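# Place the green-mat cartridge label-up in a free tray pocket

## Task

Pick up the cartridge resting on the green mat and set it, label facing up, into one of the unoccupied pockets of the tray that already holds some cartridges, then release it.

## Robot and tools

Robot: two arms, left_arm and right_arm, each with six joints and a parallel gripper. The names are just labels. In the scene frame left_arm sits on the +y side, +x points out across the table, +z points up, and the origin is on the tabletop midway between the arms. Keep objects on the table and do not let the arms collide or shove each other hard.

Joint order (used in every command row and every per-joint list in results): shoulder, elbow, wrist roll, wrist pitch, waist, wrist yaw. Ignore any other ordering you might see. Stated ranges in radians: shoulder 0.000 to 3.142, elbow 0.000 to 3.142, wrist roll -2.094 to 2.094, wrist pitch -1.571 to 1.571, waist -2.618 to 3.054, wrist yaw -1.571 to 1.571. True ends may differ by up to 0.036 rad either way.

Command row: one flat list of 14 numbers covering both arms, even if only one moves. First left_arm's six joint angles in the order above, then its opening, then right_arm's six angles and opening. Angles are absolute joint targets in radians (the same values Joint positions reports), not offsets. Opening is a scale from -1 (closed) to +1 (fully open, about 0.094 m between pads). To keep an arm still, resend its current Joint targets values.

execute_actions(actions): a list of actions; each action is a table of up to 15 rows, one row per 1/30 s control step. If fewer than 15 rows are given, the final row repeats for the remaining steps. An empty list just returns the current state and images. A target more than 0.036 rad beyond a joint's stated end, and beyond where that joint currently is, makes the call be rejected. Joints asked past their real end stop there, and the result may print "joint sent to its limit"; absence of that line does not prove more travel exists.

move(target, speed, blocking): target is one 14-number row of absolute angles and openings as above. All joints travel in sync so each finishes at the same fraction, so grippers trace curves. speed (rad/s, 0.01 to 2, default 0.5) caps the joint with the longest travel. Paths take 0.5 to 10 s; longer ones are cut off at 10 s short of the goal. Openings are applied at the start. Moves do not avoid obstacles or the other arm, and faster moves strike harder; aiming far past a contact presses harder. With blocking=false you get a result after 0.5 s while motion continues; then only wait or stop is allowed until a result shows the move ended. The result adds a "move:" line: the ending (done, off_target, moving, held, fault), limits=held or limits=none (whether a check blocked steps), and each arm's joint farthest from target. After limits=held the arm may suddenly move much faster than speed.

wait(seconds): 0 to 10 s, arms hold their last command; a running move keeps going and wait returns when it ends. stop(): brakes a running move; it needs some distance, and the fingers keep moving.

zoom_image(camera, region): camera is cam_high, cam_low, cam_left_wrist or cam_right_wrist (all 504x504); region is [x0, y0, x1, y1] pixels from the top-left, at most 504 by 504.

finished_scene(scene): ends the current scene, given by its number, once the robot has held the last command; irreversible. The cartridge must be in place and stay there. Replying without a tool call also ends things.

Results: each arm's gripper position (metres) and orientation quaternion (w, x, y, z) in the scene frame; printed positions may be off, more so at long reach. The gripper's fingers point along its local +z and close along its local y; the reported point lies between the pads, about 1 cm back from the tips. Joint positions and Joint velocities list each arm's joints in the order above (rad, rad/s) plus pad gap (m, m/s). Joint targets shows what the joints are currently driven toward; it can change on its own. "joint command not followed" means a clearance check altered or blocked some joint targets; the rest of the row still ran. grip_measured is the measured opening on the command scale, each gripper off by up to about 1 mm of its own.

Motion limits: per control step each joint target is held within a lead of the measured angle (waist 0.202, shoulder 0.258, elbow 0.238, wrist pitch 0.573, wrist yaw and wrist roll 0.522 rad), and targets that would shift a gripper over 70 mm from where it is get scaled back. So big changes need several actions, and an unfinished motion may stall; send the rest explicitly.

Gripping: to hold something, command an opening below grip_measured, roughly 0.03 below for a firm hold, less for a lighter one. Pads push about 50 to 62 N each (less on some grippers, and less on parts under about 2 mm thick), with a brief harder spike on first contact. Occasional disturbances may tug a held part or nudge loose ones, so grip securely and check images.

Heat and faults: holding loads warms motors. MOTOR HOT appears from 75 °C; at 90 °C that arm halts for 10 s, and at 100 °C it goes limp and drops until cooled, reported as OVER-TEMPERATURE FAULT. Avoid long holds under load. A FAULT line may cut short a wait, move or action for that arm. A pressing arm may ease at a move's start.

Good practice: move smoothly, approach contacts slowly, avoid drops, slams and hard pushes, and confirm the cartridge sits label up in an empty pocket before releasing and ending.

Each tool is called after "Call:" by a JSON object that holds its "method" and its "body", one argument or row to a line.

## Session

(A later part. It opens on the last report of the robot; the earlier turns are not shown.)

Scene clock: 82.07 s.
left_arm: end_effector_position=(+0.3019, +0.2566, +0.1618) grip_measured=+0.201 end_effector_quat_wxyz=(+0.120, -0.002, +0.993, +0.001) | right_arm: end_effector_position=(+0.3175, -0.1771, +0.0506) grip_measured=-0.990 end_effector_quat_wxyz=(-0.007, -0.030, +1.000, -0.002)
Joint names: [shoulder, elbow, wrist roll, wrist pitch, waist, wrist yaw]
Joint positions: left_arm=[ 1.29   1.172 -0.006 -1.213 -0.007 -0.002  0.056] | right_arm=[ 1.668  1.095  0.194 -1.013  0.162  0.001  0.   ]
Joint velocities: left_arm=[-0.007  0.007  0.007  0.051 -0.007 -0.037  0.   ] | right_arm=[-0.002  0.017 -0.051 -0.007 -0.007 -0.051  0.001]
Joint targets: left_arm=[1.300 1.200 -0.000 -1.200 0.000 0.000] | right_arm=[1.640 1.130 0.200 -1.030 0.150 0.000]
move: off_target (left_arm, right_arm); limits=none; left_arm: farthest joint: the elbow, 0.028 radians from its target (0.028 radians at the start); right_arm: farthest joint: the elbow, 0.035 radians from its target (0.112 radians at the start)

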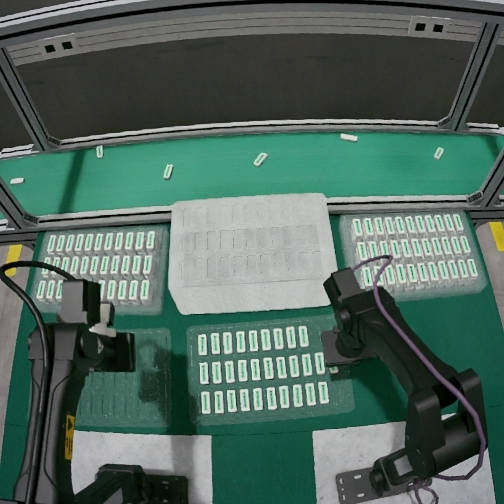

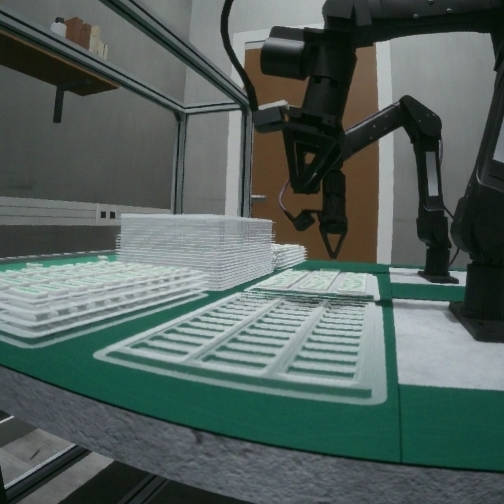

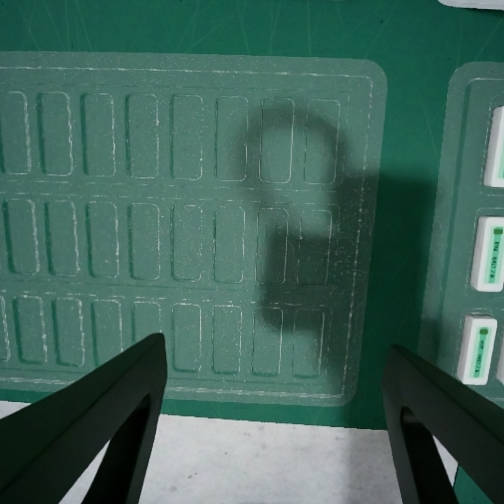

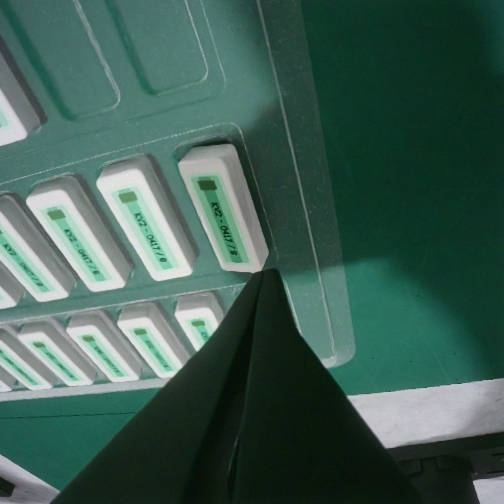

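Call:
{"method": "move", "body": {
  "target": [1.3,1.2,0,-1.2,0,0,0.2,1.70,1.06,0.2,-0.93,0.188,0,-1],
  "speed": 0.15
}}

Call:
{"method": "move", "body": {
  "target": [1.3,1.2,0,-1.2,0,0,0.2,1.72,1.01,0.2,-0.865,0.188,0,-1],
  "speed": 0.04
}}

Scene clock: 85.50 s.
left_arm: end_effector_position=(+0.3019, +0.2566, +0.1618) grip_measured=+0.201 end_effector_quat_wxyz=(+0.120, -0.002, +0.993, +0.001) | right_arm: end_effector_position=(+0.3241, -0.1704, +0.0401) grip_measured=-0.990 end_effector_quat_wxyz=(+0.004, -0.039, +0.999, +0.000)
Joint names: [shoulder, elbow, wrist roll, wrist pitch, waist, wrist yaw]
Joint positions: left_arm=[ 1.29   1.172 -0.006 -1.213 -0.007 -0.002  0.056] | right_arm=[ 1.691  1.077  0.194 -0.949  0.179  0.001  0.   ]
Joint velocities: left_arm=[ 0.027 -0.002  0.022 -0.037  0.007 -0.066 -0.   ] | right_arm=[-0.012 -0.007 -0.081  0.051 -0.012  0.022 -0.   ]
Joint targets: left_arm=[1.300 1.200 -0.000 -1.200 -0.000 -0.000] | right_arm=[1.700 1.060 0.200 -0.930 0.188 -0.000]
move: off_target (left_arm); limits=none; left_arm: farthest joint: the elbow, 0.028 radians from its target (0.028 radians at the start); right_arm: farthest joint: the wrist pitch, 0.019 radians from its target (0.083 radians at the start)

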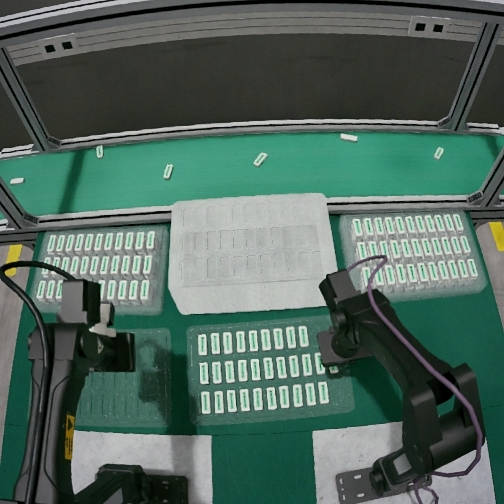

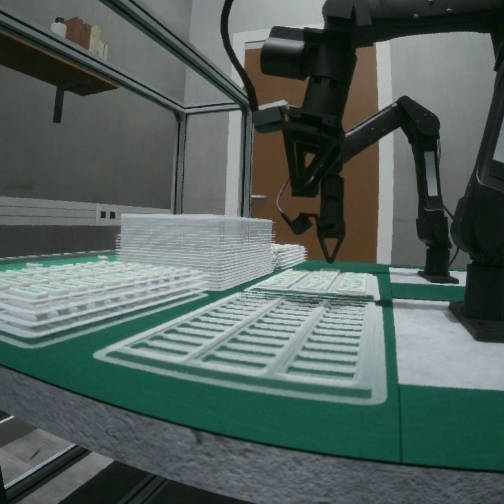

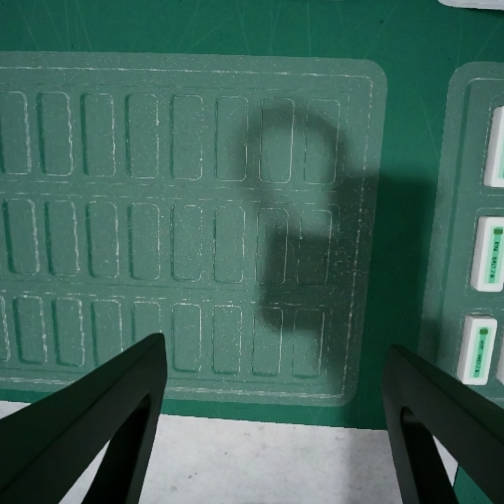

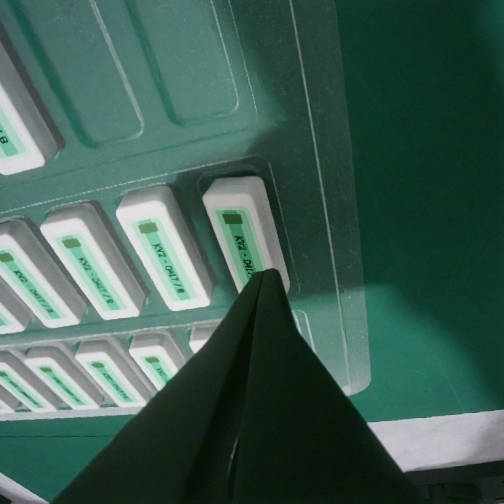

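Scene clock: 88.00 s.
left_arm: end_effector_position=(+0.3019, +0.2566, +0.1618) grip_measured=+0.201 end_effector_quat_wxyz=(+0.120, -0.002, +0.993, +0.001) | right_arm: end_effector_position=(+0.3222, -0.1709, +0.0244) grip_measured=-0.990 end_effector_quat_wxyz=(+0.004, -0.039, +0.999, +0.000)
Joint names: [shoulder, elbow, wrist roll, wrist pitch, waist, wrist yaw]
Joint positions: left_arm=[ 1.29   1.172 -0.006 -1.213 -0.007 -0.002  0.056] | right_arm=[ 1.709  1.029  0.194 -0.884  0.179  0.001  0.   ]
Joint velocities: left_arm=[ 0.002 -0.002  0.081 -0.051 -0.002 -0.051  0.   ] | right_arm=[-0.017 -0.007  0.051  0.037 -0.012 -0.066 -0.001]
Joint targets: left_arm=[1.300 1.200 0.000 -1.200 -0.000 -0.000] | right_arm=[1.720 1.010 0.200 -0.865 0.188 0.000]
move: off_target (left_arm); limits=none; left_arm: farthest joint: the elbow, 0.028 radians from its target (0.028 radians at the start); right_arm: farthest joint: the elbow, 0.019 radians from its target (0.067 radians at the start)

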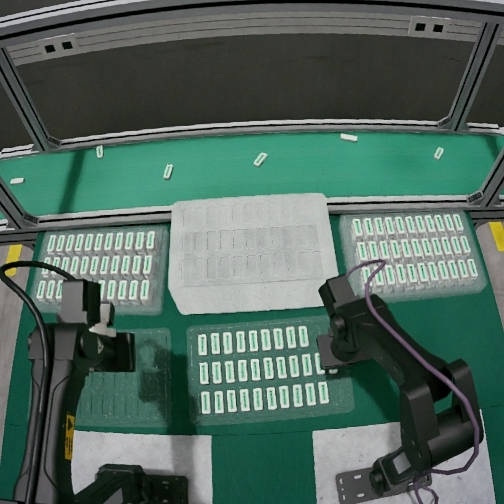

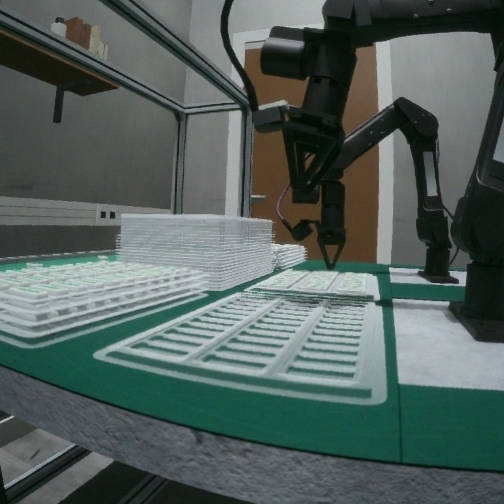

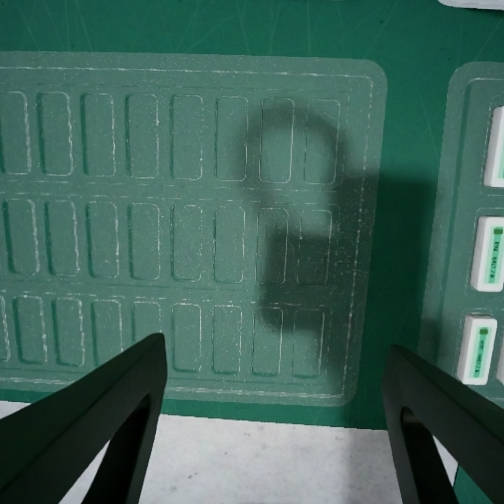

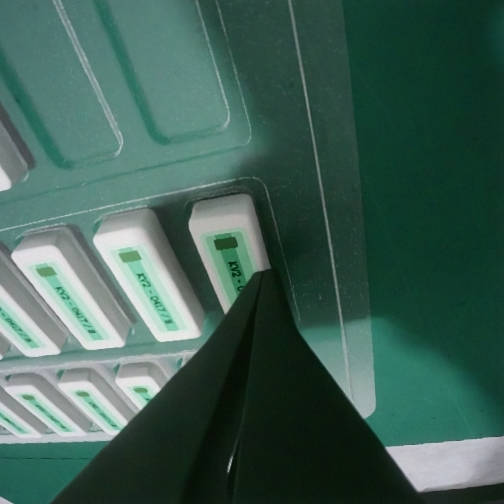

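Flattened. Lift and check.

Call:
{"method": "move", "body": {
  "target": [1.3,1.2,0,-1.2,0,0,0.2,1.62,1.13,0.2,-1.06,0.188,0,-1],
  "speed": 0.3
}}

Scene clock: 90.43 s.
left_arm: end_effector_position=(+0.3019, +0.2566, +0.1618) grip_measured=+0.201 end_effector_quat_wxyz=(+0.120, -0.002, +0.993, +0.001) | right_arm: end_effector_position=(+0.3110, -0.1740, +0.0570) grip_measured=-0.990 end_effector_quat_wxyz=(-0.010, -0.039, +0.999, -0.003)
Joint names: [shoulder, elbow, wrist roll, wrist pitch, waist, wrist yaw]
Joint positions: left_arm=[ 1.29   1.172 -0.006 -1.213 -0.007 -0.002  0.056] | right_arm=[ 1.645  1.096  0.194 -1.043  0.179  0.001  0.   ]
Joint velocities: left_arm=[ 0.007 -0.002 -0.022 -0.022  0.007 -0.066  0.001] | right_arm=[ 0.002 -0.017 -0.051 -0.037 -0.012  0.022 -0.   ]
Joint targets: left_arm=[1.300 1.200 -0.000 -1.200 -0.000 0.000] | right_arm=[1.620 1.130 0.200 -1.060 0.188 -0.000]
move: off_target (left_arm, right_arm); limits=none; left_arm: farthest joint: the elbow, 0.028 radians from its target (0.028 radians at the start); right_arm: farthest joint: the elbow, 0.034 radians from its target (0.101 radians at the start)

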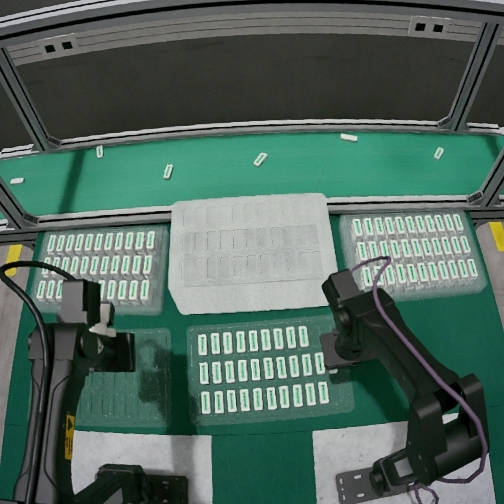

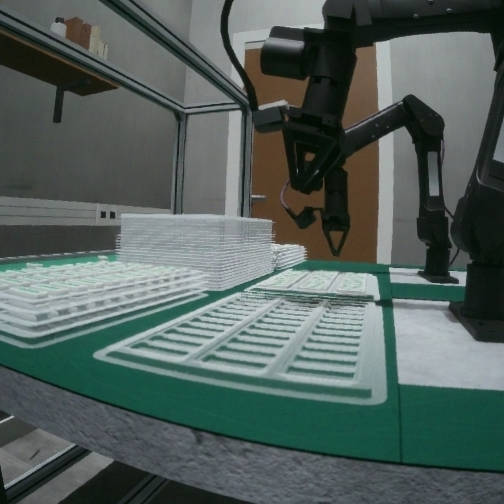

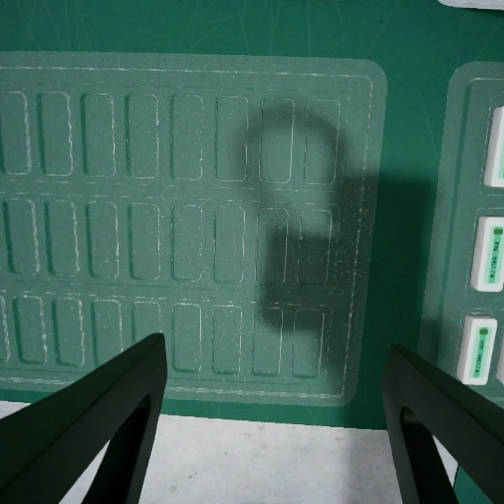

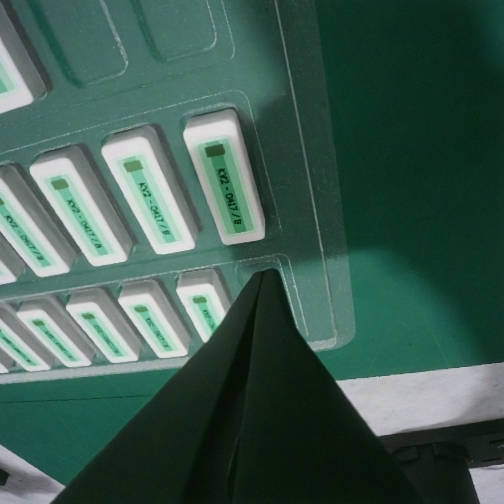

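Call:
{"method": "finished_scene", "body": {
  "scene": 2
}}

The scene is finished: the task was done.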